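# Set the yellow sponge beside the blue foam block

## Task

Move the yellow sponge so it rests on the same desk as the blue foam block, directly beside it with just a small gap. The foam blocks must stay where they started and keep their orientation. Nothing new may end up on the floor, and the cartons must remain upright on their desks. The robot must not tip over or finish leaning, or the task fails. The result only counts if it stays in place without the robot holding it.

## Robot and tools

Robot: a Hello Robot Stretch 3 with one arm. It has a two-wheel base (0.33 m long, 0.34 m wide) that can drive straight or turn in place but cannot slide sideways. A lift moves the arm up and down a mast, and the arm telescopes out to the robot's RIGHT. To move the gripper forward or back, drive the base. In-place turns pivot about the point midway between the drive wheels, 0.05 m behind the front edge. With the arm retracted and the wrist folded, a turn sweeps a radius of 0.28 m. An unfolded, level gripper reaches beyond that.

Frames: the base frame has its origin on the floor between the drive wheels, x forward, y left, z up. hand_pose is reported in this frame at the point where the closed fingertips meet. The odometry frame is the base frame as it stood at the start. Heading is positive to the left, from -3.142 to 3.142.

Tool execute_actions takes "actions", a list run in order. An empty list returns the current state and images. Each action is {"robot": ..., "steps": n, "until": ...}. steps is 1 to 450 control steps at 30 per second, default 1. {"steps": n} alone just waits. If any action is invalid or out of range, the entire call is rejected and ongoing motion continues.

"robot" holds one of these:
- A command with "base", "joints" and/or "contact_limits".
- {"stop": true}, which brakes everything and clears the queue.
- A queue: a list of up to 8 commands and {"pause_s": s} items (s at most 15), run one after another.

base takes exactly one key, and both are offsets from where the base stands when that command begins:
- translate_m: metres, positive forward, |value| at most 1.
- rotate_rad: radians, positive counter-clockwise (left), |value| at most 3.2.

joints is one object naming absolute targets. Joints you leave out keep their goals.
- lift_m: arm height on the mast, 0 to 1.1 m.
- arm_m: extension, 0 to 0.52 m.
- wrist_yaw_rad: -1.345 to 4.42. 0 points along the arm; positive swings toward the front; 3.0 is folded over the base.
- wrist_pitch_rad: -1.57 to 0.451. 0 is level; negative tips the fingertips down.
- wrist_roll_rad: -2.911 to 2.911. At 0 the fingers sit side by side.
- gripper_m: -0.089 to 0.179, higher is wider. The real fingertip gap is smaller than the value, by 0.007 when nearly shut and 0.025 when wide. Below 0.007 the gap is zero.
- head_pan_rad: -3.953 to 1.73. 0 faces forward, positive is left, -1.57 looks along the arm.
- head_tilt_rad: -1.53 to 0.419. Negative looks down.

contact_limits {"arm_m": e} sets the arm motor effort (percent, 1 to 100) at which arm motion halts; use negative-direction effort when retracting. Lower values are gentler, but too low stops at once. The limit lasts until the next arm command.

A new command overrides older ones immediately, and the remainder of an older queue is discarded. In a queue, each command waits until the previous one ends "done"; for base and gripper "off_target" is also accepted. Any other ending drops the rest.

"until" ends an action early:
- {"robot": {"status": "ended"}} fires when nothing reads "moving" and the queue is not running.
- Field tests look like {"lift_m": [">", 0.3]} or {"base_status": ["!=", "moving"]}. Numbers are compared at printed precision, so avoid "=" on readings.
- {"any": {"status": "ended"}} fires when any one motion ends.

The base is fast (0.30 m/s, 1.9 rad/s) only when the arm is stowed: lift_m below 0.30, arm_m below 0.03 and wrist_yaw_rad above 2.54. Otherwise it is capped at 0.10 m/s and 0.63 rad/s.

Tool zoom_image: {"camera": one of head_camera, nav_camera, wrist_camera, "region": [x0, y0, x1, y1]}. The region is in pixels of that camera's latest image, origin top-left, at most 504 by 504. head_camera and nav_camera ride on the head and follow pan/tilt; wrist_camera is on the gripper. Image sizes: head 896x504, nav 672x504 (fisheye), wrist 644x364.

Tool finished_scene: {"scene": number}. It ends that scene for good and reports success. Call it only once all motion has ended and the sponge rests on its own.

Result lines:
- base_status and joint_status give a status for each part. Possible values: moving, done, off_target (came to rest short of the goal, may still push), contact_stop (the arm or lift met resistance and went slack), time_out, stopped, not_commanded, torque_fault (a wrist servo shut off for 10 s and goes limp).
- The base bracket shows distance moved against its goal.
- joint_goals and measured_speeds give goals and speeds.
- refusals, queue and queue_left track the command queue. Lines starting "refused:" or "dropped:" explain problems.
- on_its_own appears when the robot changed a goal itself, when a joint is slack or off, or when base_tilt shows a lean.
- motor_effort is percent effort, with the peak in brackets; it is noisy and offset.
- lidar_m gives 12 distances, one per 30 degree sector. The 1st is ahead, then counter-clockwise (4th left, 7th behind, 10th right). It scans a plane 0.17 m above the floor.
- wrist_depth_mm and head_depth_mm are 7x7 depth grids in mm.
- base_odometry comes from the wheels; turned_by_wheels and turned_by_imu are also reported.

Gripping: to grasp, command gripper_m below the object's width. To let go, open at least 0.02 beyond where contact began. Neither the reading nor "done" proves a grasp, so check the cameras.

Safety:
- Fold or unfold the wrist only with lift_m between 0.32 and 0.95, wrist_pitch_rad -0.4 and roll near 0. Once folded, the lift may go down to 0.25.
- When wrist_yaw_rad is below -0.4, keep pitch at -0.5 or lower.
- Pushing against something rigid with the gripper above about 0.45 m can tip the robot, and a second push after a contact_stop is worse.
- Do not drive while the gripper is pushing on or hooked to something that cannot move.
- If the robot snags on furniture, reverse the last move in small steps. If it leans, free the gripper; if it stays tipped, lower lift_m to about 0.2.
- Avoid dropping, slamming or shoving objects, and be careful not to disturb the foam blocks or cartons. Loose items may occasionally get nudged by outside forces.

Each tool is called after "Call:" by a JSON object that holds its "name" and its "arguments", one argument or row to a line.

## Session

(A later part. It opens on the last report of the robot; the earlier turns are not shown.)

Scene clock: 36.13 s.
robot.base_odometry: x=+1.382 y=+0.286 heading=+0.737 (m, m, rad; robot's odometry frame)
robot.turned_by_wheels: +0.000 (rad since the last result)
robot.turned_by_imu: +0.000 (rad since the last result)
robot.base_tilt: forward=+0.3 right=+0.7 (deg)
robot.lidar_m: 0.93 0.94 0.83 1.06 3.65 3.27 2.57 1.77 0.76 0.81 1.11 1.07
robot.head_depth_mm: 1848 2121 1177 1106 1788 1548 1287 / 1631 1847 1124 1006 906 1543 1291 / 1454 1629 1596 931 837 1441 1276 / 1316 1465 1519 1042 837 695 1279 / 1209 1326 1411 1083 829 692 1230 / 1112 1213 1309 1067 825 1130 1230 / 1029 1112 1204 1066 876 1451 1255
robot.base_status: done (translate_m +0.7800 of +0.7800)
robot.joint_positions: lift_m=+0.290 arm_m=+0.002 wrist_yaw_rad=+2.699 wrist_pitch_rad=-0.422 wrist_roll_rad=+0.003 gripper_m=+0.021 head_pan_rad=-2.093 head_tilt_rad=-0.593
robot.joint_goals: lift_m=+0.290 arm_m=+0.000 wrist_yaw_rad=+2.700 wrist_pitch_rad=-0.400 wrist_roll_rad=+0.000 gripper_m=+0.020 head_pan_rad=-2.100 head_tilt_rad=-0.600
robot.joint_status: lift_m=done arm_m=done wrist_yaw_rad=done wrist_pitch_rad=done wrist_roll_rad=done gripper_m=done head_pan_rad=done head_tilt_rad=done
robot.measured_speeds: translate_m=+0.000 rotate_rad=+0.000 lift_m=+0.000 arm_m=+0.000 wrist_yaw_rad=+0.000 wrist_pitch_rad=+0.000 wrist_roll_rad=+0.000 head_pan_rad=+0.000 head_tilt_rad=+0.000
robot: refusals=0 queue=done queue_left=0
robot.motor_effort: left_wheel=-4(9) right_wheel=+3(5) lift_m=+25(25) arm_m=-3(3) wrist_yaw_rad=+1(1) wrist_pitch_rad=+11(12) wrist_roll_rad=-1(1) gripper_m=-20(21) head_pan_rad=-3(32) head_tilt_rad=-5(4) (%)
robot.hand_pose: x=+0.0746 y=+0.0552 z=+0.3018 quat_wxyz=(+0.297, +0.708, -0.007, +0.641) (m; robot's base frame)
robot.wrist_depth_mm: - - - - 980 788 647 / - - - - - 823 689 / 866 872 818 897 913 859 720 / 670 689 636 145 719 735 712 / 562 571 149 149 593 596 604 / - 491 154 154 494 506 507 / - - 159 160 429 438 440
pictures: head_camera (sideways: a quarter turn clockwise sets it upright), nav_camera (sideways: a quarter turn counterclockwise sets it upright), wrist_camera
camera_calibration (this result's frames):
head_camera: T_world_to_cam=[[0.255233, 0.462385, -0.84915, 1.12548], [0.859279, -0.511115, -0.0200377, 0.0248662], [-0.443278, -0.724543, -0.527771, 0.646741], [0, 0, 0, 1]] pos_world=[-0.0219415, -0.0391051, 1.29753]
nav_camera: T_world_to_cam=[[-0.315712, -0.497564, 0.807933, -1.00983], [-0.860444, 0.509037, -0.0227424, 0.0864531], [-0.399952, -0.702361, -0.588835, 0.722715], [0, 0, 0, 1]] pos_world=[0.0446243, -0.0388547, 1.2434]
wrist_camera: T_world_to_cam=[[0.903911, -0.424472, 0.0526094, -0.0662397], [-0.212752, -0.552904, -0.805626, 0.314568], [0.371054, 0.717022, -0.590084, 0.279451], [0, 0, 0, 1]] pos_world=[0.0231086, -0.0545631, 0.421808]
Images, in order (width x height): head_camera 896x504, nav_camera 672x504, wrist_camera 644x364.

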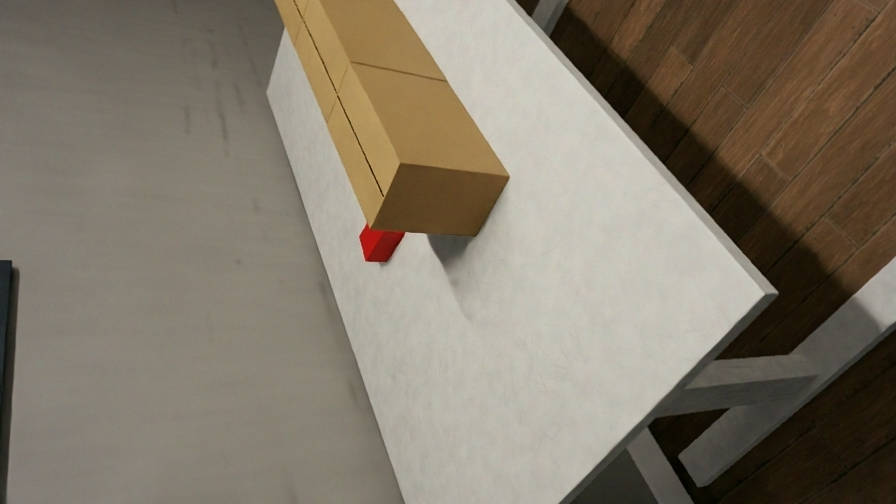

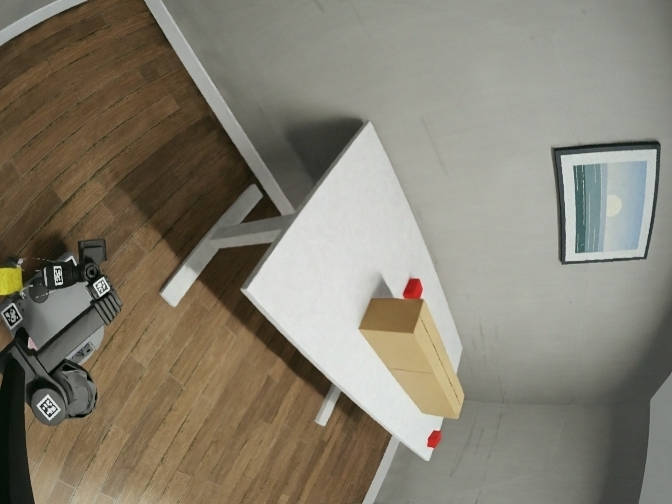

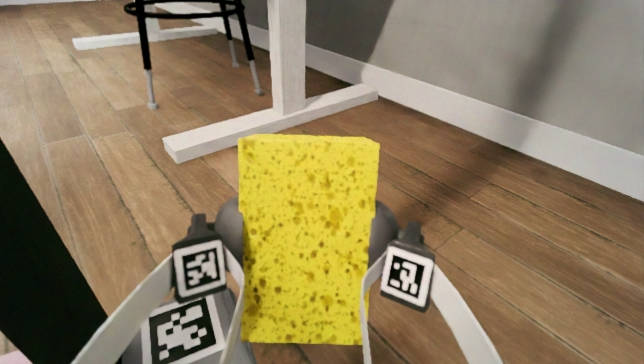

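Call:
{"name": "execute_actions", "arguments": {
  "actions": [
    {"robot":{"base":{"translate_m":0.4},"joints":{"head_pan_rad":1.65,"head_tilt_rad":-0.5}},"steps":200,"until":{"robot":{"status":"ended"}}}
  ]
}}

Scene clock: 39.43 s.
robot.base_odometry: x=+1.679 y=+0.555 heading=+0.737 (m, m, rad; robot's odometry frame)
robot.turned_by_wheels: +0.000 (rad since the last result)
robot.turned_by_imu: +0.000 (rad since the last result)
robot.base_tilt: forward=+0.4 right=+0.7 (deg)
robot.lidar_m: 0.55 0.55 0.64 0.77 3.79 3.72 2.96 1.97 0.95 1.02 1.02 0.62
robot.head_depth_mm: 979 999 1016 1038 966 1084 1102 / 1216 1254 1278 1235 942 1374 1289 / 1611 1675 1694 1301 934 1593 1313 / 2382 2477 2050 1280 934 1480 1247 / 3172 3474 2017 1270 927 1073 1234 / 3110 3467 1644 980 917 1528 1329 / 3102 3375 3485 1020 910 1500 1344
robot.base_status: done (translate_m +0.4000 of +0.4000)
robot.joint_positions: lift_m=+0.290 arm_m=+0.002 wrist_yaw_rad=+2.699 wrist_pitch_rad=-0.422 wrist_roll_rad=+0.003 gripper_m=+0.021 head_pan_rad=+1.643 head_tilt_rad=-0.507
robot.joint_goals: lift_m=+0.290 arm_m=+0.000 wrist_yaw_rad=+2.700 wrist_pitch_rad=-0.400 wrist_roll_rad=+0.000 gripper_m=+0.020 head_pan_rad=+1.650 head_tilt_rad=-0.500
robot.joint_status: lift_m=done arm_m=done wrist_yaw_rad=done wrist_pitch_rad=done wrist_roll_rad=done gripper_m=done head_pan_rad=done head_tilt_rad=done
robot.measured_speeds: translate_m=+0.000 rotate_rad=+0.000 lift_m=+0.000 arm_m=+0.000 wrist_yaw_rad=+0.000 wrist_pitch_rad=+0.000 wrist_roll_rad=+0.000 head_pan_rad=+0.000 head_tilt_rad=+0.000
robot: refusals=0 queue=done queue_left=0
robot.motor_effort: left_wheel=-4(9) right_wheel=+3(10) lift_m=+25(25) arm_m=-3(3) wrist_yaw_rad=+1(1) wrist_pitch_rad=+12(11) wrist_roll_rad=-1(1) gripper_m=-21(20) head_pan_rad=+4(37) head_tilt_rad=+5(19) (%)
robot.hand_pose: x=+0.0746 y=+0.0552 z=+0.3018 quat_wxyz=(+0.297, +0.708, -0.007, +0.641) (m; robot's base frame)
robot.wrist_depth_mm: - - - 730 563 455 385 / - - - 790 593 479 401 / 864 770 861 752 629 503 418 / 680 678 639 145 636 531 438 / 565 565 150 150 593 551 461 / - 490 155 154 494 499 471 / - - 158 160 432 438 442
pictures: head_camera (sideways: a quarter turn clockwise sets it upright), nav_camera (sideways: a quarter turn counterclockwise sets it upright), wrist_camera
camera_calibration (this result's frames):
head_camera: T_world_to_cam=[[0.0419112, -0.4513, -0.891388, 1.18187], [-0.99827, -0.0557434, -0.0187142, 0.0344765], [-0.0412433, 0.89063, -0.452855, 0.546811], [0, 0, 0, 1]] pos_world=[0.00743564, 0.048293, 1.30178]
nav_camera: T_world_to_cam=[[-0.0117226, 0.517613, 0.855535, -1.07375], [0.997809, 0.0617752, -0.0237029, 0.0763708], [-0.0651198, 0.853382, -0.517202, 0.627476], [0, 0, 0, 1]] pos_world=[-0.0479295, 0.0155902, 1.24497]
wrist_camera: T_world_to_cam=[[0.903942, -0.424407, 0.0526095, -0.0662295], [-0.212707, -0.55291, -0.805634, 0.314571], [0.371005, 0.717056, -0.590073, 0.279449], [0, 0, 0, 1]] pos_world=[0.0231019, -0.0545598, 0.421809]
Images, in order (width x height): head_camera 896x504, nav_camera 672x504, wrist_camera 644x364.

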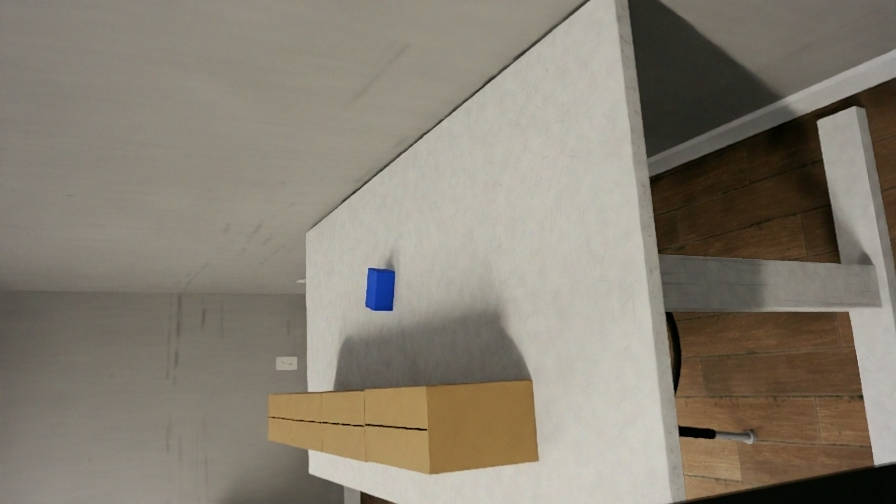

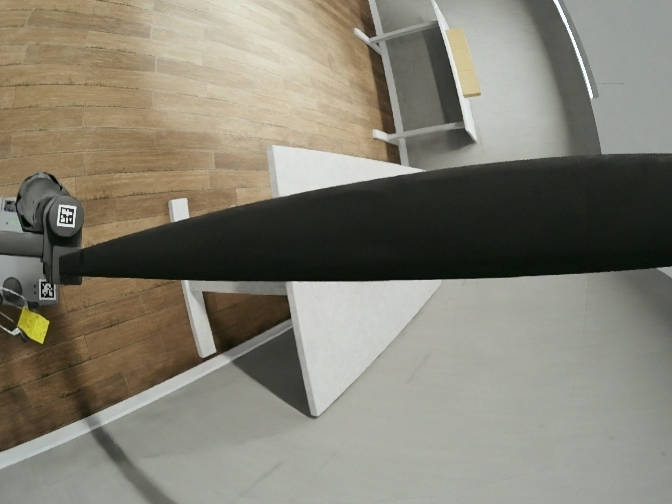

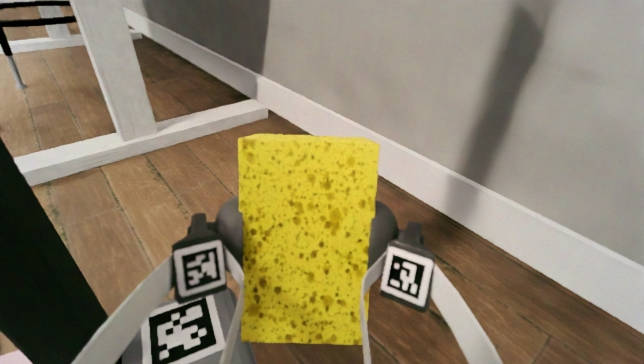

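Call:
{"name": "execute_actions", "arguments": {
  "actions": [
    {"robot":[{"base":{"translate_m":-0.695},"joints":{"head_pan_rad":-0.35,"head_tilt_rad":-0.8}},{"base":{"rotate_rad":1.66}}],"steps":300,"until":{"robot":{"status":"ended"}}}
  ]
}}

Scene clock: 49.60 s.
robot.base_odometry: x=+1.164 y=+0.088 heading=+2.397 (m, m, rad; robot's odometry frame)
robot.turned_by_wheels: +1.660 (rad since the last result)
robot.turned_by_imu: +1.662 (rad since the last result)
robot.base_tilt: forward=+0.4 right=+0.7 (deg)
robot.lidar_m: 2.01 3.44 2.49 2.26 1.54 1.29 0.72 1.19 1.34 1.22 1.00 0.98
robot.head_depth_mm: 1419 1447 1068 1214 1557 1358 1184 / 1611 1435 1018 921 1484 1348 1167 / 1813 999 999 1741 1583 1340 1173 / 1997 1111 1081 1810 1557 1334 1158 / 2312 1268 2186 1862 1538 1323 1154 / 1695 1526 2318 1842 1546 1319 1154 / 3074 2950 2302 1833 1533 1317 1144
robot.base_status: done (rotate_rad +1.6598 of +1.6600)
robot.joint_positions: lift_m=+0.290 arm_m=+0.002 wrist_yaw_rad=+2.699 wrist_pitch_rad=-0.422 wrist_roll_rad=+0.003 gripper_m=+0.021 head_pan_rad=-0.343 head_tilt_rad=-0.791
robot.joint_goals: lift_m=+0.290 arm_m=+0.000 wrist_yaw_rad=+2.700 wrist_pitch_rad=-0.400 wrist_roll_rad=+0.000 gripper_m=+0.020 head_pan_rad=-0.350 head_tilt_rad=-0.800
robot.joint_status: lift_m=done arm_m=done wrist_yaw_rad=done wrist_pitch_rad=done wrist_roll_rad=done gripper_m=done head_pan_rad=done head_tilt_rad=done
robot.measured_speeds: translate_m=+0.000 rotate_rad=+0.000 lift_m=+0.000 arm_m=+0.000 wrist_yaw_rad=+0.000 wrist_pitch_rad=+0.000 wrist_roll_rad=+0.000 head_pan_rad=+0.000 head_tilt_rad=+0.000
robot: refusals=0 queue=done queue_left=0
robot.motor_effort: left_wheel=-4(11) right_wheel=+3(11) lift_m=+25(25) arm_m=-3(3) wrist_yaw_rad=+1(1) wrist_pitch_rad=+12(11) wrist_roll_rad=-1(1) gripper_m=-21(20) head_pan_rad=-2(38) head_tilt_rad=-6(35) (%)
robot.hand_pose: x=+0.0746 y=+0.0552 z=+0.3018 quat_wxyz=(+0.297, +0.708, -0.007, +0.641) (m; robot's base frame)
robot.wrist_depth_mm: - - - - - - - / - - - - - - - / 867 894 885 912 904 954 - / 693 685 634 145 709 739 739 / 555 572 149 149 602 596 606 / - 496 154 154 498 501 509 / - - 158 160 430 432 440
pictures: head_camera (sideways: a quarter turn clockwise sets it upright), nav_camera (sideways: a quarter turn counterclockwise sets it upright), wrist_camera
camera_calibration (this result's frames):
head_camera: T_world_to_cam=[[-0.647994, 0.221567, -0.728705, 0.973982], [0.346022, 0.937956, -0.0225057, 0.0312047], [0.678507, -0.266732, -0.684457, 0.84373], [0, 0, 0, 1]] pos_world=[0.0478606, -0.0200216, 1.28795]
nav_camera: T_world_to_cam=[[0.684627, -0.271693, 0.676364, -0.84445], [-0.351738, -0.935887, -0.0199073, 0.0796535], [0.638409, -0.224274, -0.736298, 0.90819], [0, 0, 0, 1]] pos_world=[0.0263537, 0.0487988, 1.24144]
wrist_camera: T_world_to_cam=[[0.903948, -0.424394, 0.0526127, -0.0662345], [-0.212692, -0.552905, -0.805641, 0.314567], [0.370999, 0.717067, -0.590063, 0.279456], [0, 0, 0, 1]] pos_world=[0.0231005, -0.0545728, 0.421809]
Images, in order (width x height): head_camera 896x504, nav_camera 672x504, wrist_camera 644x364.

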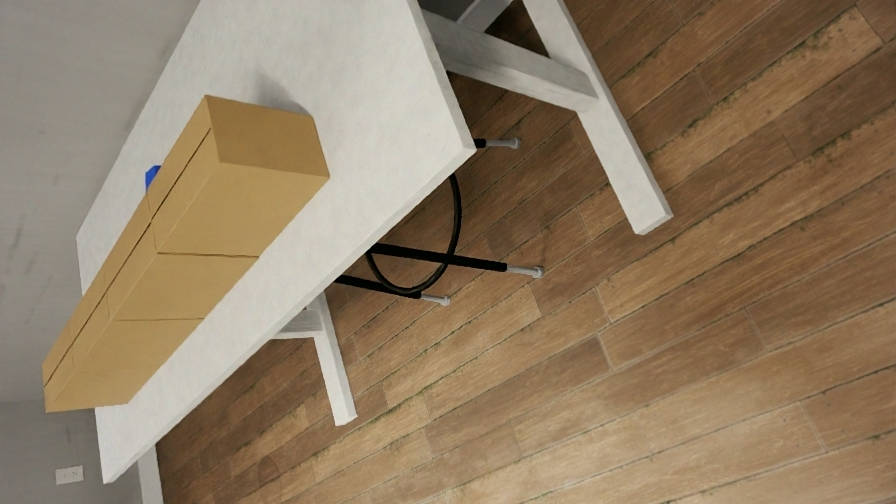

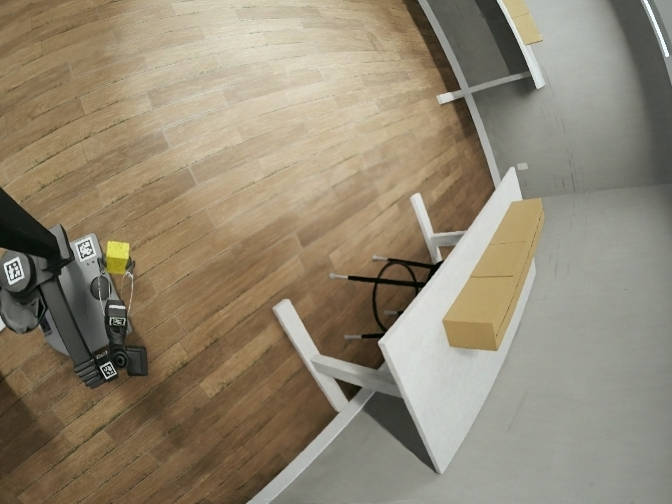

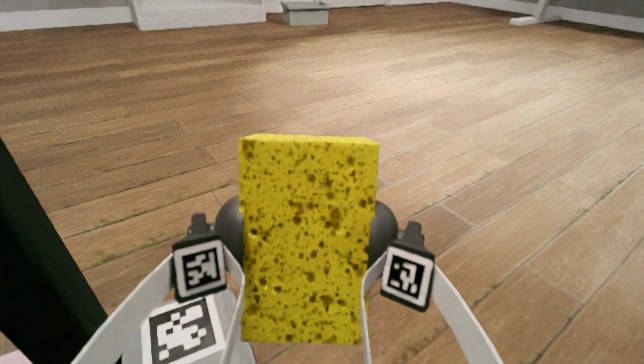

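Call:
{"name": "execute_actions", "arguments": {
  "actions": [
    {"robot":[{"base":{"rotate_rad":-0.015}},{"base":{"translate_m":1.0},"joints":{"head_pan_rad":-1.57,"head_tilt_rad":-0.75}}],"steps":200,"until":{"robot":{"translate_m":[">",0.6]}}},
    {"robot":{"base":{"translate_m":0.86},"joints":{"lift_m":1.09}},"steps":200,"until":{"robot":{"lift_m":[">",0.45]}}}
  ]
}}

Call:
{"name": "execute_actions", "arguments": {
  "actions": [
    {"steps":200,"until":{"robot":{"lift_m":[">",0.7]}}},
    {"robot":{"joints":{"wrist_yaw_rad":1.9}},"steps":100,"until":{"robot":{"wrist_yaw_rad":["<",2.0]}}},
    {"robot":{"joints":{"wrist_pitch_rad":-1.57}},"steps":100,"until":{"robot":{"lift_m":[">",0.89],"wrist_pitch_rad":["<",-1.4]}}},
    {"robot":{"joints":{"wrist_yaw_rad":0.0,"arm_m":0.12}},"steps":300,"until":{"robot":{"status":"ended"}}}
  ]
}}

Scene clock: 55.37 s.
robot.base_odometry: x=+0.508 y=+0.712 heading=+2.382 (m, m, rad; robot's odometry frame)
robot.turned_by_wheels: -0.015 (rad since the last result)
robot.turned_by_imu: -0.015 (rad since the last result)
robot.base_tilt: forward=-1.6 right=+0.3 (deg)
robot.lidar_m: 2.62 2.28 2.95 2.37 2.66 2.21 1.63 1.86 0.70 0.69 0.40 0.59
robot.head_depth_mm: 975 1105 1281 1431 722 638 1191 / 955 1077 1190 878 719 636 1189 / 943 1063 1121 823 669 618 1157 / 925 1037 1105 592 619 601 1189 / 913 1020 1094 588 598 597 1175 / 894 1005 1080 583 583 595 1114 / 879 984 1060 579 562 593 1123
robot.base_status: moving (translate_m +0.3040 of +0.8600)
robot.joint_positions: lift_m=+0.454 arm_m=+0.002 wrist_yaw_rad=+2.699 wrist_pitch_rad=-0.422 wrist_roll_rad=+0.003 gripper_m=+0.021 head_pan_rad=-1.563 head_tilt_rad=-0.754
robot.joint_goals: lift_m=+1.090 arm_m=+0.000 wrist_yaw_rad=+2.700 wrist_pitch_rad=-0.400 wrist_roll_rad=+0.000 gripper_m=+0.020 head_pan_rad=-1.570 head_tilt_rad=-0.750
robot.joint_status: lift_m=moving arm_m=done wrist_yaw_rad=done wrist_pitch_rad=done wrist_roll_rad=done gripper_m=done head_pan_rad=done head_tilt_rad=done
robot.measured_speeds: translate_m=+0.100 rotate_rad=+0.000 lift_m=+0.110 arm_m=+0.000 wrist_yaw_rad=+0.000 wrist_pitch_rad=+0.000 wrist_roll_rad=+0.000 head_pan_rad=+0.000 head_tilt_rad=+0.000
robot: refusals=0 queue=running queue_left=0
robot.motor_effort: left_wheel=-2(6) right_wheel=+2(8) lift_m=+30(31) arm_m=-3(3) wrist_yaw_rad=+0(1) wrist_pitch_rad=+11(11) wrist_roll_rad=-1(1) gripper_m=-20(21) head_pan_rad=-2(36) head_tilt_rad=+3(14) (%)
robot.hand_pose: x=+0.0746 y=+0.0552 z=+0.4658 quat_wxyz=(+0.297, +0.708, -0.007, +0.641) (m; robot's base frame)
robot.wrist_depth_mm: - - - - - - - / - - - - - - - / - - - - - - - / 933 940 873 145 - - - / 781 772 150 149 829 826 847 / - 664 156 154 681 692 710 / - 573 566 159 593 595 615
pictures: head_camera (sideways: a quarter turn clockwise sets it upright), nav_camera (sideways: a quarter turn counterclockwise sets it upright), wrist_camera
camera_calibration (this result's frames):
head_camera: T_world_to_cam=[[-0.0143858, 0.657624, -0.753209, 1.00205], [0.999749, -0.00345871, -0.0221143, 0.0267085], [-0.017148, -0.753338, -0.657409, 0.812792], [0, 0, 0, 1]] pos_world=[0.0016513, -0.0465749, 1.28968]
nav_camera: T_world_to_cam=[[-0.020085, -0.711127, 0.702777, -0.874571], [-0.999758, 0.00798545, -0.0204923, 0.0843689], [0.00896061, -0.703019, -0.711115, 0.879278], [0, 0, 0, 1]] pos_world=[0.0589039, -0.00445499, 1.24163]
wrist_camera: T_world_to_cam=[[0.903961, -0.424366, 0.0526125, -0.0748577], [-0.212671, -0.552904, -0.805648, 0.446735], [0.370979, 0.717085, -0.590054, 0.376244], [0, 0, 0, 1]] pos_world=[0.0230976, -0.0545641, 0.585854]
Images, in order (width x height): head_camera 896x504, nav_camera 672x504, wrist_camera 644x364.

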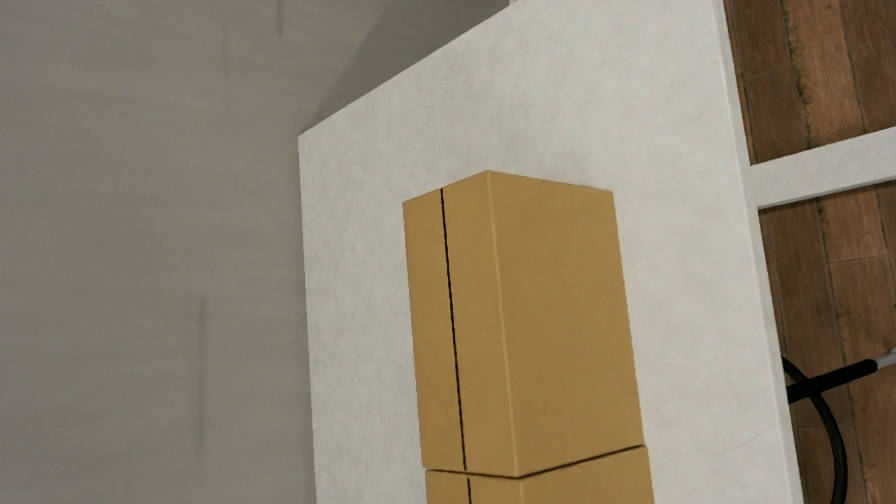

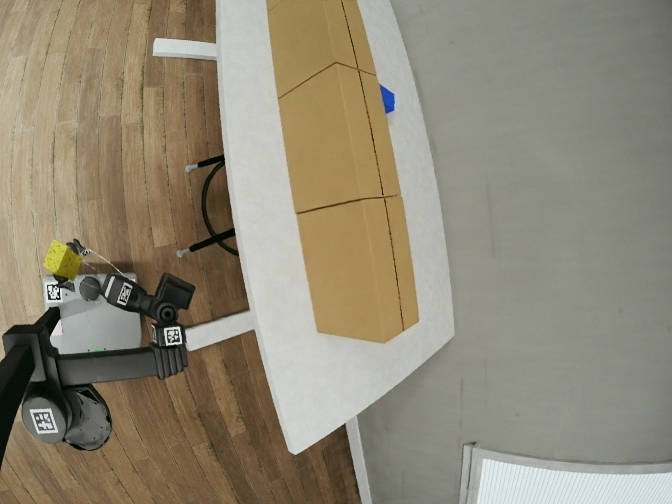

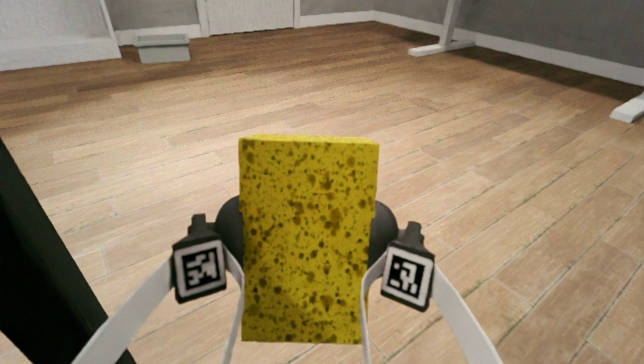

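Scene clock: 62.00 s.
robot.base_odometry: x=+0.104 y=+1.095 heading=+2.382 (m, m, rad; robot's odometry frame)
robot.turned_by_wheels: +0.000 (rad since the last result)
robot.turned_by_imu: +0.000 (rad since the last result)
robot.base_tilt: forward=+0.3 right=+0.8 (deg)
robot.lidar_m: 2.16 1.75 2.32 2.78 2.48 2.70 2.19 0.57 0.43 0.44 0.68 0.67
robot.head_depth_mm: - - 1093 885 526 597 558 / - - 1087 876 519 589 546 / - - - - 497 335 533 / 832 940 - - 375 330 532 / 826 934 1031 858 496 553 519 / 817 913 1013 852 481 540 515 / 806 899 1000 847 477 525 515
robot.base_status: done (translate_m +0.8600 of +0.8600)
robot.joint_positions: lift_m=+1.090 arm_m=+0.120 wrist_yaw_rad=+0.002 wrist_pitch_rad=-1.564 wrist_roll_rad=+0.002 gripper_m=+0.021 head_pan_rad=-1.563 head_tilt_rad=-0.754
robot.joint_goals: lift_m=+1.090 arm_m=+0.120 wrist_yaw_rad=+0.000 wrist_pitch_rad=-1.570 wrist_roll_rad=+0.000 gripper_m=+0.020 head_pan_rad=-1.570 head_tilt_rad=-0.750
robot.joint_status: lift_m=done arm_m=done wrist_yaw_rad=done wrist_pitch_rad=done wrist_roll_rad=done gripper_m=done head_pan_rad=done head_tilt_rad=done
robot.measured_speeds: translate_m=+0.000 rotate_rad=+0.000 lift_m=+0.000 arm_m=+0.000 wrist_yaw_rad=+0.000 wrist_pitch_rad=+0.000 wrist_roll_rad=+0.000 head_pan_rad=+0.000 head_tilt_rad=+0.000
robot: refusals=0 queue=done queue_left=0
robot.motor_effort: left_wheel=-2(8) right_wheel=+2(4) lift_m=+30(30) arm_m=+3(5) wrist_yaw_rad=-2(1) wrist_pitch_rad=-3(14) wrist_roll_rad=-1(1) gripper_m=-22(21) head_pan_rad=-2(2) head_tilt_rad=+2(4) (%)
robot.hand_pose: x=-0.0217 y=-0.2423 z=+0.9722 quat_wxyz=(+0.502, +0.498, -0.501, -0.499) (m; robot's base frame)
robot.wrist_depth_mm: 207 209 209 211 211 213 221 / 213 215 215 278 390 392 389 / 395 392 392 391 398 404 408 / 406 409 403 144 406 - - / - - 149 150 - - - / - - 156 154 - - - / - - - 159 - - -
pictures: head_camera (sideways: a quarter turn clockwise sets it upright), nav_camera (sideways: a quarter turn counterclockwise sets it upright), wrist_camera
camera_calibration (this result's frames):
head_camera: T_world_to_cam=[[-0.0143696, 0.657502, -0.753316, 1.00219], [0.999749, -0.00348555, -0.0221125, 0.0267061], [-0.0171647, -0.753445, -0.657287, 0.812632], [0, 0, 0, 1]] pos_world=[0.00165024, -0.0465767, 1.28969]
nav_camera: T_world_to_cam=[[-0.0201024, -0.711012, 0.702893, -0.874721], [-0.999758, 0.00800535, -0.0204948, 0.0843722], [0.00894515, -0.703135, -0.711, 0.87913], [0, 0, 0, 1]] pos_world=[0.0589038, -0.00446603, 1.24163]
wrist_camera: T_world_to_cam=[[-0.998509, -0.051146, 0.019062, -0.0589109], [-0.0462548, 0.978297, 0.201978, 0.06466], [-0.0289787, 0.200795, -0.979205, 1.16865], [0, 0, 0, 1]] pos_world=[-0.0219663, -0.300928, 1.13241]
Images, in order (width x height): head_camera 896x504, nav_camera 672x504, wrist_camera 644x364.

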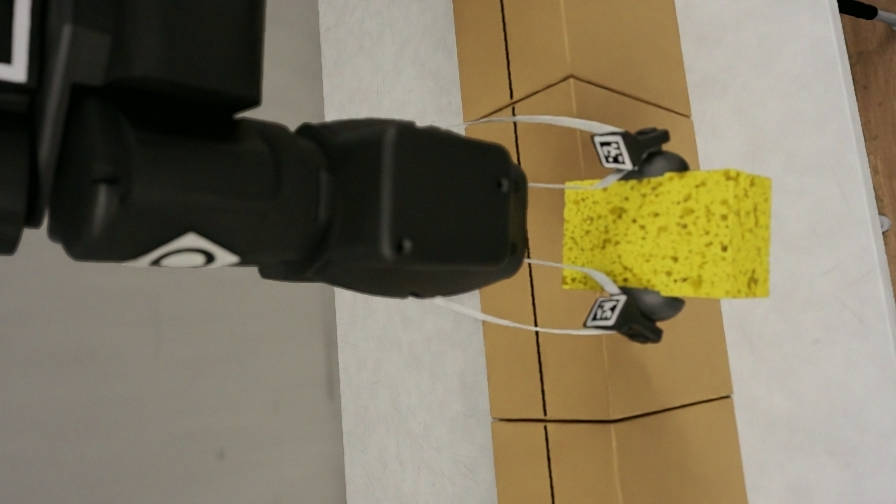

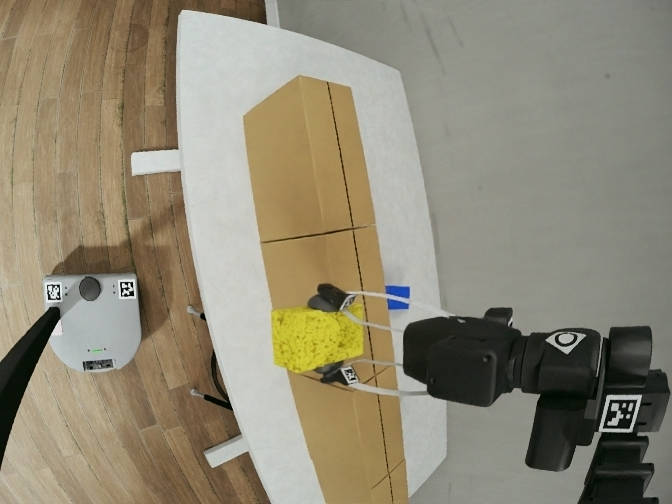

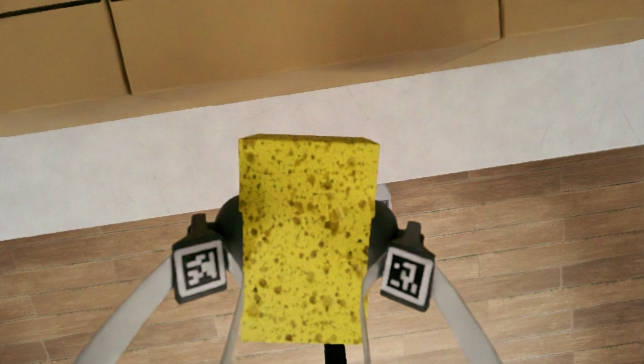

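Call:
{"name": "execute_actions", "arguments": {
  "actions": [
    {"robot":{"joints":{"arm_m":0.45,"wrist_roll_rad":0.1}},"steps":300,"until":{"robot":{"status":"ended"}}}
  ]
}}

Scene clock: 65.77 s.
robot.base_odometry: x=+0.104 y=+1.095 heading=+2.382 (m, m, rad; robot's odometry frame)
robot.turned_by_wheels: +0.000 (rad since the last result)
robot.turned_by_imu: +0.000 (rad since the last result)
robot.base_tilt: forward=+0.4 right=+0.7 (deg)
robot.lidar_m: 2.15 1.75 2.33 2.79 2.48 2.70 2.20 0.57 0.43 0.44 0.68 0.67
robot.head_depth_mm: 888 1006 1098 885 527 595 559 / 879 985 1079 879 518 585 546 / 871 982 1059 872 508 578 534 / 827 984 594 813 496 565 531 / 825 930 1018 856 489 561 518 / 813 915 1013 852 480 540 516 / 800 902 996 848 477 523 513
robot.base_status: done (translate_m +0.8600 of +0.8600)
robot.joint_positions: lift_m=+1.090 arm_m=+0.450 wrist_yaw_rad=+0.000 wrist_pitch_rad=-1.564 wrist_roll_rad=+0.098 gripper_m=+0.021 head_pan_rad=-1.563 head_tilt_rad=-0.754
robot.joint_goals: lift_m=+1.090 arm_m=+0.450 wrist_yaw_rad=+0.000 wrist_pitch_rad=-1.570 wrist_roll_rad=+0.100 gripper_m=+0.020 head_pan_rad=-1.570 head_tilt_rad=-0.750
robot.joint_status: lift_m=done arm_m=done wrist_yaw_rad=done wrist_pitch_rad=done wrist_roll_rad=done gripper_m=done head_pan_rad=done head_tilt_rad=done
robot.measured_speeds: translate_m=+0.000 rotate_rad=+0.000 lift_m=+0.000 arm_m=+0.000 wrist_yaw_rad=+0.000 wrist_pitch_rad=+0.000 wrist_roll_rad=+0.000 head_pan_rad=+0.000 head_tilt_rad=+0.000
robot: refusals=0 queue=done queue_left=0
robot.motor_effort: left_wheel=-2(2) right_wheel=+2(2) lift_m=+30(30) arm_m=+3(2) wrist_yaw_rad=+0(1) wrist_pitch_rad=-3(4) wrist_roll_rad=+1(2) gripper_m=-20(21) head_pan_rad=-3(2) head_tilt_rad=+4(4) (%)
robot.hand_pose: x=-0.0216 y=-0.5722 z=+0.9722 quat_wxyz=(+0.476, +0.473, -0.525, -0.523) (m; robot's base frame)
robot.wrist_depth_mm: 367 370 372 371 375 378 379 / 380 379 383 347 386 388 389 / 391 393 392 391 396 400 405 / 400 404 400 145 410 410 408 / 412 417 149 149 406 349 308 / 432 428 157 154 301 267 250 / 383 316 272 160 256 256 257
pictures: head_camera (sideways: a quarter turn clockwise sets it upright), nav_camera (sideways: a quarter turn counterclockwise sets it upright), wrist_camera
camera_calibration (this result's frames):
head_camera: T_world_to_cam=[[-0.0143247, 0.657455, -0.753358, 1.00225], [0.999749, -0.00355453, -0.0221118, 0.0267052], [-0.0172153, -0.753486, -0.657239, 0.81257], [0, 0, 0, 1]] pos_world=[0.00164709, -0.0465772, 1.28969]
nav_camera: T_world_to_cam=[[-0.0201508, -0.710966, 0.702938, -0.87478], [-0.999757, 0.00807163, -0.0204958, 0.0843735], [0.00889797, -0.70318, -0.710956, 0.879072], [0, 0, 0, 1]] pos_world=[0.0589036, -0.00447342, 1.24163]
wrist_camera: T_world_to_cam=[[-0.998742, 0.0466089, 0.0185109, -0.0192851], [0.0493938, 0.978081, 0.20228, 0.389038], [-0.00867713, 0.20294, -0.979153, 1.23651], [0, 0, 0, 1]] pos_world=[-0.0277476, -0.630551, 1.1324]
Images, in order (width x height): head_camera 896x504, nav_camera 672x504, wrist_camera 644x364.

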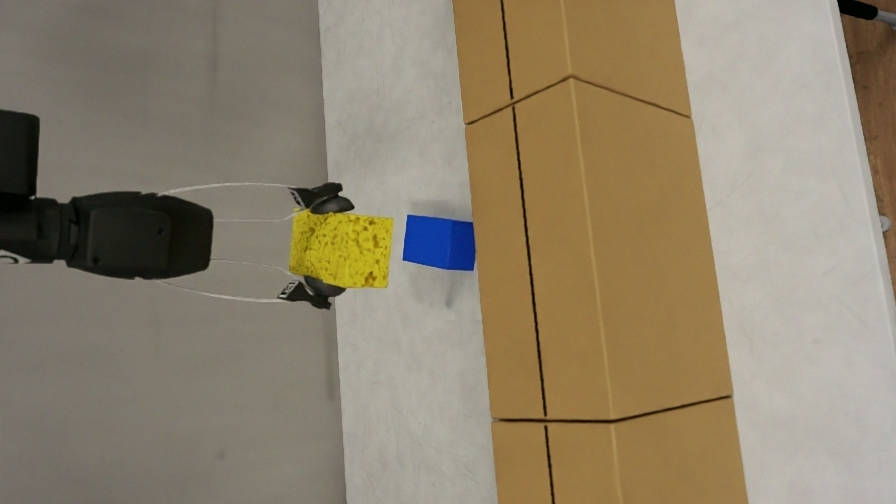

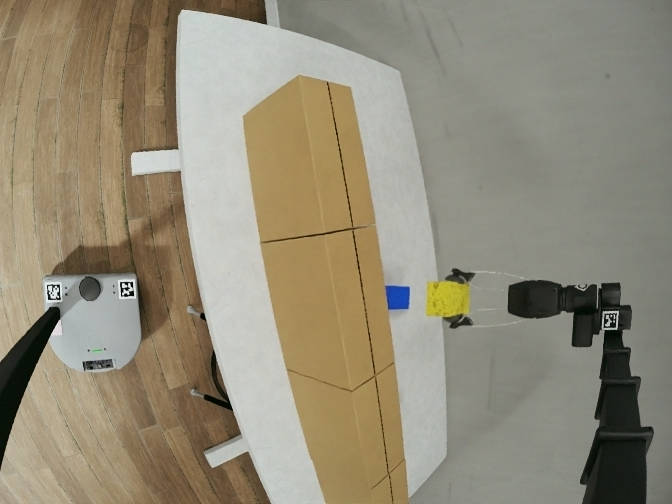

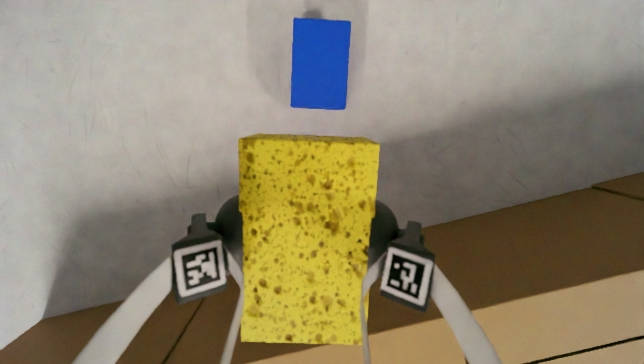

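Call:
{"name": "execute_actions", "arguments": {
  "actions": [
    {"robot":{"base":{"translate_m":-0.005},"joints":{"arm_m":0.457,"lift_m":0.888}},"steps":300,"until":{"robot":{"status":"ended"}}}
  ]
}}

Scene clock: 68.73 s.
robot.base_odometry: x=+0.108 y=+1.091 heading=+2.382 (m, m, rad; robot's odometry frame)
robot.turned_by_wheels: +0.000 (rad since the last result)
robot.turned_by_imu: +0.000 (rad since the last result)
robot.base_tilt: forward=+0.3 right=+0.6 (deg)
robot.lidar_m: 2.16 1.75 2.33 2.78 2.49 2.70 2.19 0.57 0.43 0.43 0.69 0.67
robot.head_depth_mm: 886 1007 1101 - - 596 559 / 874 964 - 874 517 586 546 / 860 922 1071 871 510 577 536 / 844 926 - 773 499 565 531 / 831 936 1025 859 491 561 517 / 815 909 1011 851 480 541 515 / 804 900 997 847 476 526 515
robot.base_status: done (translate_m -0.0050 of -0.0050)
robot.joint_positions: lift_m=+0.888 arm_m=+0.457 wrist_yaw_rad=+0.000 wrist_pitch_rad=-1.565 wrist_roll_rad=+0.098 gripper_m=+0.021 head_pan_rad=-1.563 head_tilt_rad=-0.754
robot.joint_goals: lift_m=+0.888 arm_m=+0.457 wrist_yaw_rad=+0.000 wrist_pitch_rad=-1.570 wrist_roll_rad=+0.100 gripper_m=+0.020 head_pan_rad=-1.570 head_tilt_rad=-0.750
robot.joint_status: lift_m=done arm_m=done wrist_yaw_rad=done wrist_pitch_rad=done wrist_roll_rad=done gripper_m=done head_pan_rad=done head_tilt_rad=done
robot.measured_speeds: translate_m=+0.000 rotate_rad=+0.000 lift_m=+0.000 arm_m=+0.000 wrist_yaw_rad=+0.000 wrist_pitch_rad=+0.000 wrist_roll_rad=+0.000 head_pan_rad=+0.000 head_tilt_rad=+0.000
robot: refusals=0 queue=done queue_left=0
robot.motor_effort: left_wheel=-2(7) right_wheel=+2(2) lift_m=+25(32) arm_m=+3(5) wrist_yaw_rad=+0(0) wrist_pitch_rad=-4(4) wrist_roll_rad=+1(1) gripper_m=-21(20) head_pan_rad=-2(2) head_tilt_rad=+3(2) (%)
robot.hand_pose: x=-0.0216 y=-0.5791 z=+0.7705 quat_wxyz=(+0.476, +0.473, -0.525, -0.523) (m; robot's base frame)
robot.wrist_depth_mm: 187 188 187 148 191 191 192 / 193 193 193 152 197 197 198 / 198 199 198 155 202 204 203 / 204 205 204 145 209 209 210 / 211 213 149 149 214 216 216 / 218 219 156 154 223 222 224 / 225 226 226 159 229 224 205
pictures: head_camera (sideways: a quarter turn clockwise sets it upright), nav_camera (sideways: a quarter turn counterclockwise sets it upright), wrist_camera
camera_calibration (this result's frames):
head_camera: T_world_to_cam=[[-0.0143247, 0.657455, -0.753358, 1.00225], [0.999749, -0.00355465, -0.0221118, 0.0267052], [-0.0172154, -0.753486, -0.657239, 0.81257], [0, 0, 0, 1]] pos_world=[0.00164709, -0.0465772, 1.28969]
nav_camera: T_world_to_cam=[[-0.0201509, -0.710966, 0.702938, -0.87478], [-0.999757, 0.00807175, -0.0204958, 0.0843735], [0.00889789, -0.70318, -0.710956, 0.879072], [0, 0, 0, 1]] pos_world=[0.0589036, -0.00447343, 1.24163]
wrist_camera: T_world_to_cam=[[-0.998742, 0.0466048, 0.0185224, -0.0152386], [0.0493943, 0.978031, 0.202522, 0.436416], [-0.00867699, 0.203182, -0.979103, 1.04049], [0, 0, 0, 1]] pos_world=[-0.0277476, -0.637526, 0.930641]
Images, in order (width x height): head_camera 896x504, nav_camera 672x504, wrist_camera 644x364.

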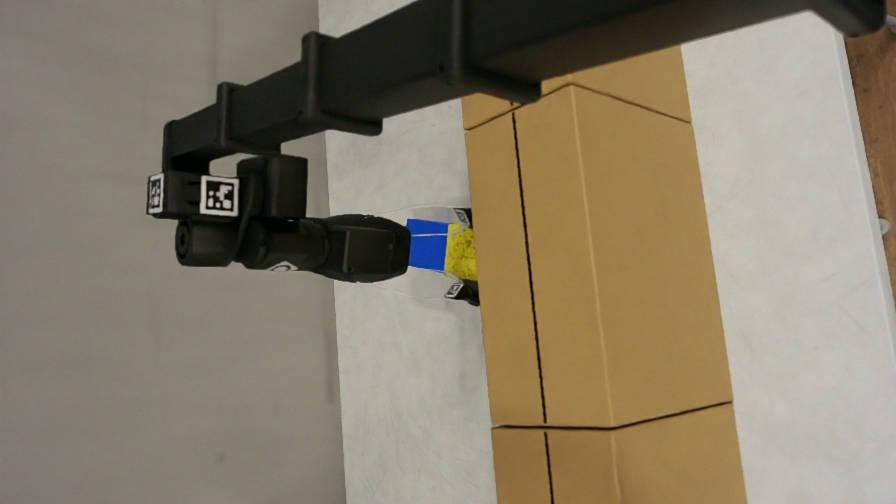

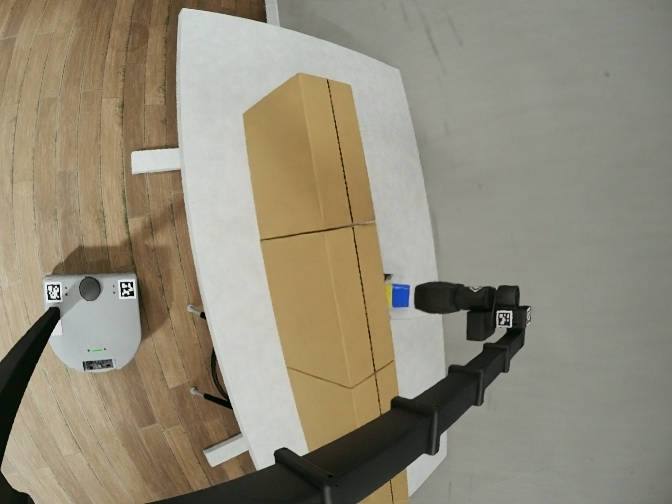

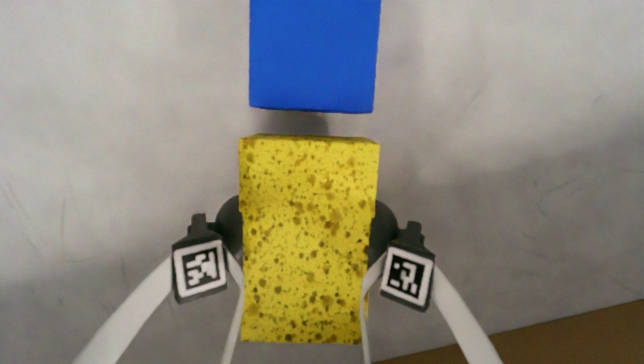

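Call:
{"name": "execute_actions", "arguments": {
  "actions": [
    {"robot":[{"joints":{"arm_m":0.462,"lift_m":0.874}},{"joints":{"gripper_m":0.11}},{"joints":{"lift_m":0.95}}],"steps":300,"until":{"robot":{"status":"ended"}}}
  ]
}}

Scene clock: 72.50 s.
robot.base_odometry: x=+0.108 y=+1.091 heading=+2.382 (m, m, rad; robot's odometry frame)
robot.turned_by_wheels: +0.000 (rad since the last result)
robot.turned_by_imu: +0.000 (rad since the last result)
robot.base_tilt: forward=+0.3 right=+0.8 (deg)
robot.lidar_m: 2.15 1.75 2.33 2.78 2.48 2.69 2.19 0.57 0.43 0.43 0.69 0.67
robot.head_depth_mm: 886 969 - 567 527 597 562 / 861 - 1084 872 519 587 546 / 833 1020 1073 856 508 578 534 / 832 927 1022 818 499 564 530 / 830 932 1026 856 491 560 518 / 817 917 1011 853 480 542 516 / 800 903 999 850 476 524 514
robot.base_status: done (translate_m -0.0050 of -0.0050)
robot.joint_positions: lift_m=+0.950 arm_m=+0.462 wrist_yaw_rad=+0.000 wrist_pitch_rad=-1.565 wrist_roll_rad=+0.098 gripper_m=+0.110 head_pan_rad=-1.563 head_tilt_rad=-0.754
robot.joint_goals: lift_m=+0.950 arm_m=+0.462 wrist_yaw_rad=+0.000 wrist_pitch_rad=-1.570 wrist_roll_rad=+0.100 gripper_m=+0.110 head_pan_rad=-1.570 head_tilt_rad=-0.750
robot.joint_status: lift_m=done arm_m=done wrist_yaw_rad=done wrist_pitch_rad=done wrist_roll_rad=done gripper_m=done head_pan_rad=done head_tilt_rad=done
robot.measured_speeds: translate_m=+0.000 rotate_rad=+0.000 lift_m=+0.000 arm_m=+0.000 wrist_yaw_rad=+0.000 wrist_pitch_rad=+0.000 wrist_roll_rad=+0.000 head_pan_rad=+0.000 head_tilt_rad=+0.000
robot: refusals=0 queue=done queue_left=0
robot.motor_effort: left_wheel=-2(2) right_wheel=+2(1) lift_m=+31(28) arm_m=+3(1) wrist_yaw_rad=+0(0) wrist_pitch_rad=-3(3) wrist_roll_rad=+1(1) gripper_m=+1(88) head_pan_rad=-2(2) head_tilt_rad=+3(3) (%)
robot.hand_pose: x=-0.0216 y=-0.5840 z=+0.8322 quat_wxyz=(+0.476, +0.474, -0.525, -0.523) (m; robot's base frame)
robot.wrist_depth_mm: 244 244 246 205 247 247 249 / 249 251 253 212 254 256 256 / 258 260 259 219 262 264 263 / 266 267 268 224 271 270 272 / 274 274 275 232 278 281 281 / 283 289 286 286 288 281 255 / 291 294 293 278 254 231 210
pictures: head_camera (sideways: a quarter turn clockwise sets it upright), nav_camera (sideways: a quarter turn counterclockwise sets it upright), wrist_camera
camera_calibration (this result's frames):
head_camera: T_world_to_cam=[[-0.0143247, 0.657455, -0.753358, 1.00225], [0.999749, -0.00355465, -0.0221118, 0.0267052], [-0.0172154, -0.753486, -0.657239, 0.81257], [0, 0, 0, 1]] pos_world=[0.00164709, -0.0465772, 1.28969]
nav_camera: T_world_to_cam=[[-0.0201509, -0.710966, 0.702938, -0.87478], [-0.999757, 0.00807175, -0.0204958, 0.0843735], [0.00889788, -0.70318, -0.710956, 0.879072], [0, 0, 0, 1]] pos_world=[0.0589036, -0.00447343, 1.24163]
wrist_camera: T_world_to_cam=[[-0.998742, 0.0466019, 0.0185298, -0.0161591], [0.0493944, 0.977999, 0.202679, 0.428611], [-0.00867692, 0.203339, -0.97907, 1.10202], [0, 0, 0, 1]] pos_world=[-0.0277476, -0.642511, 0.992381]
Images, in order (width x height): head_camera 896x504, nav_camera 672x504, wrist_camera 644x364.

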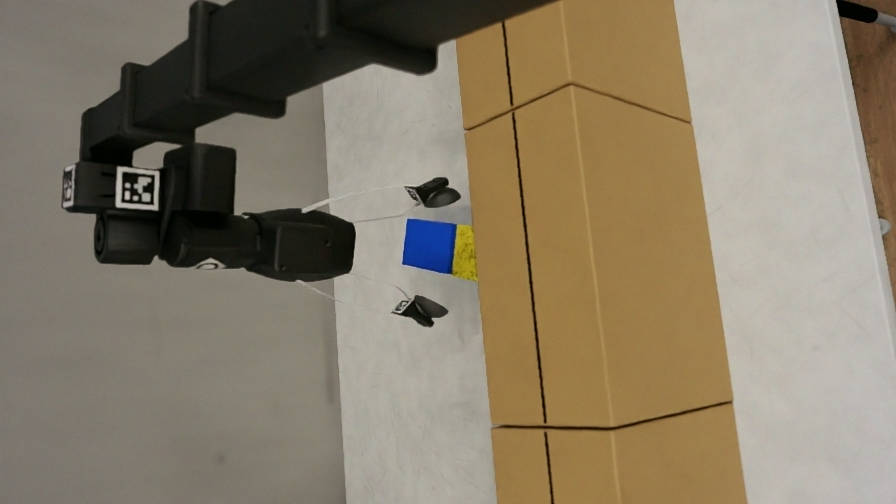

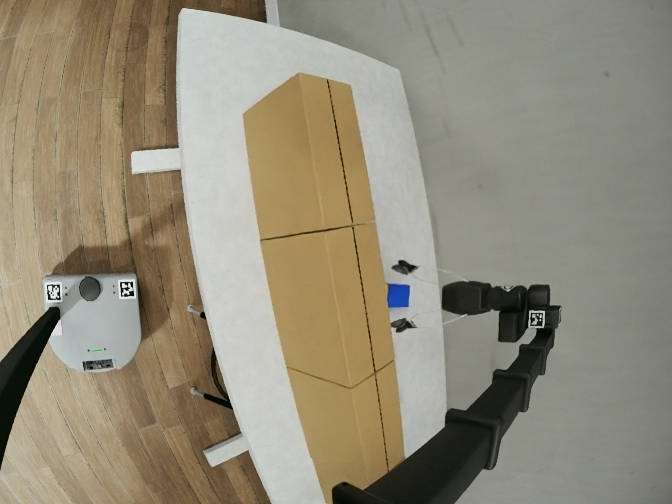

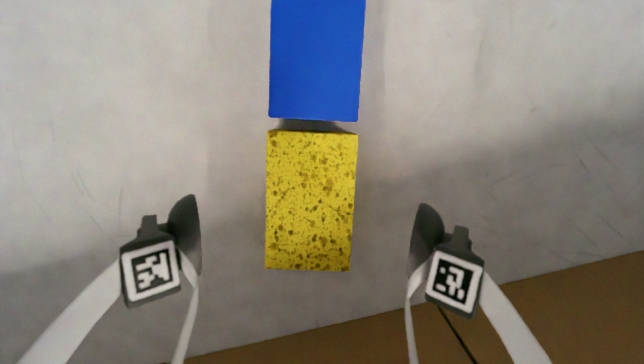

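Call:
{"name": "finished_scene", "arguments": {
  "scene": 2
}}

The scene is finished: the task was done.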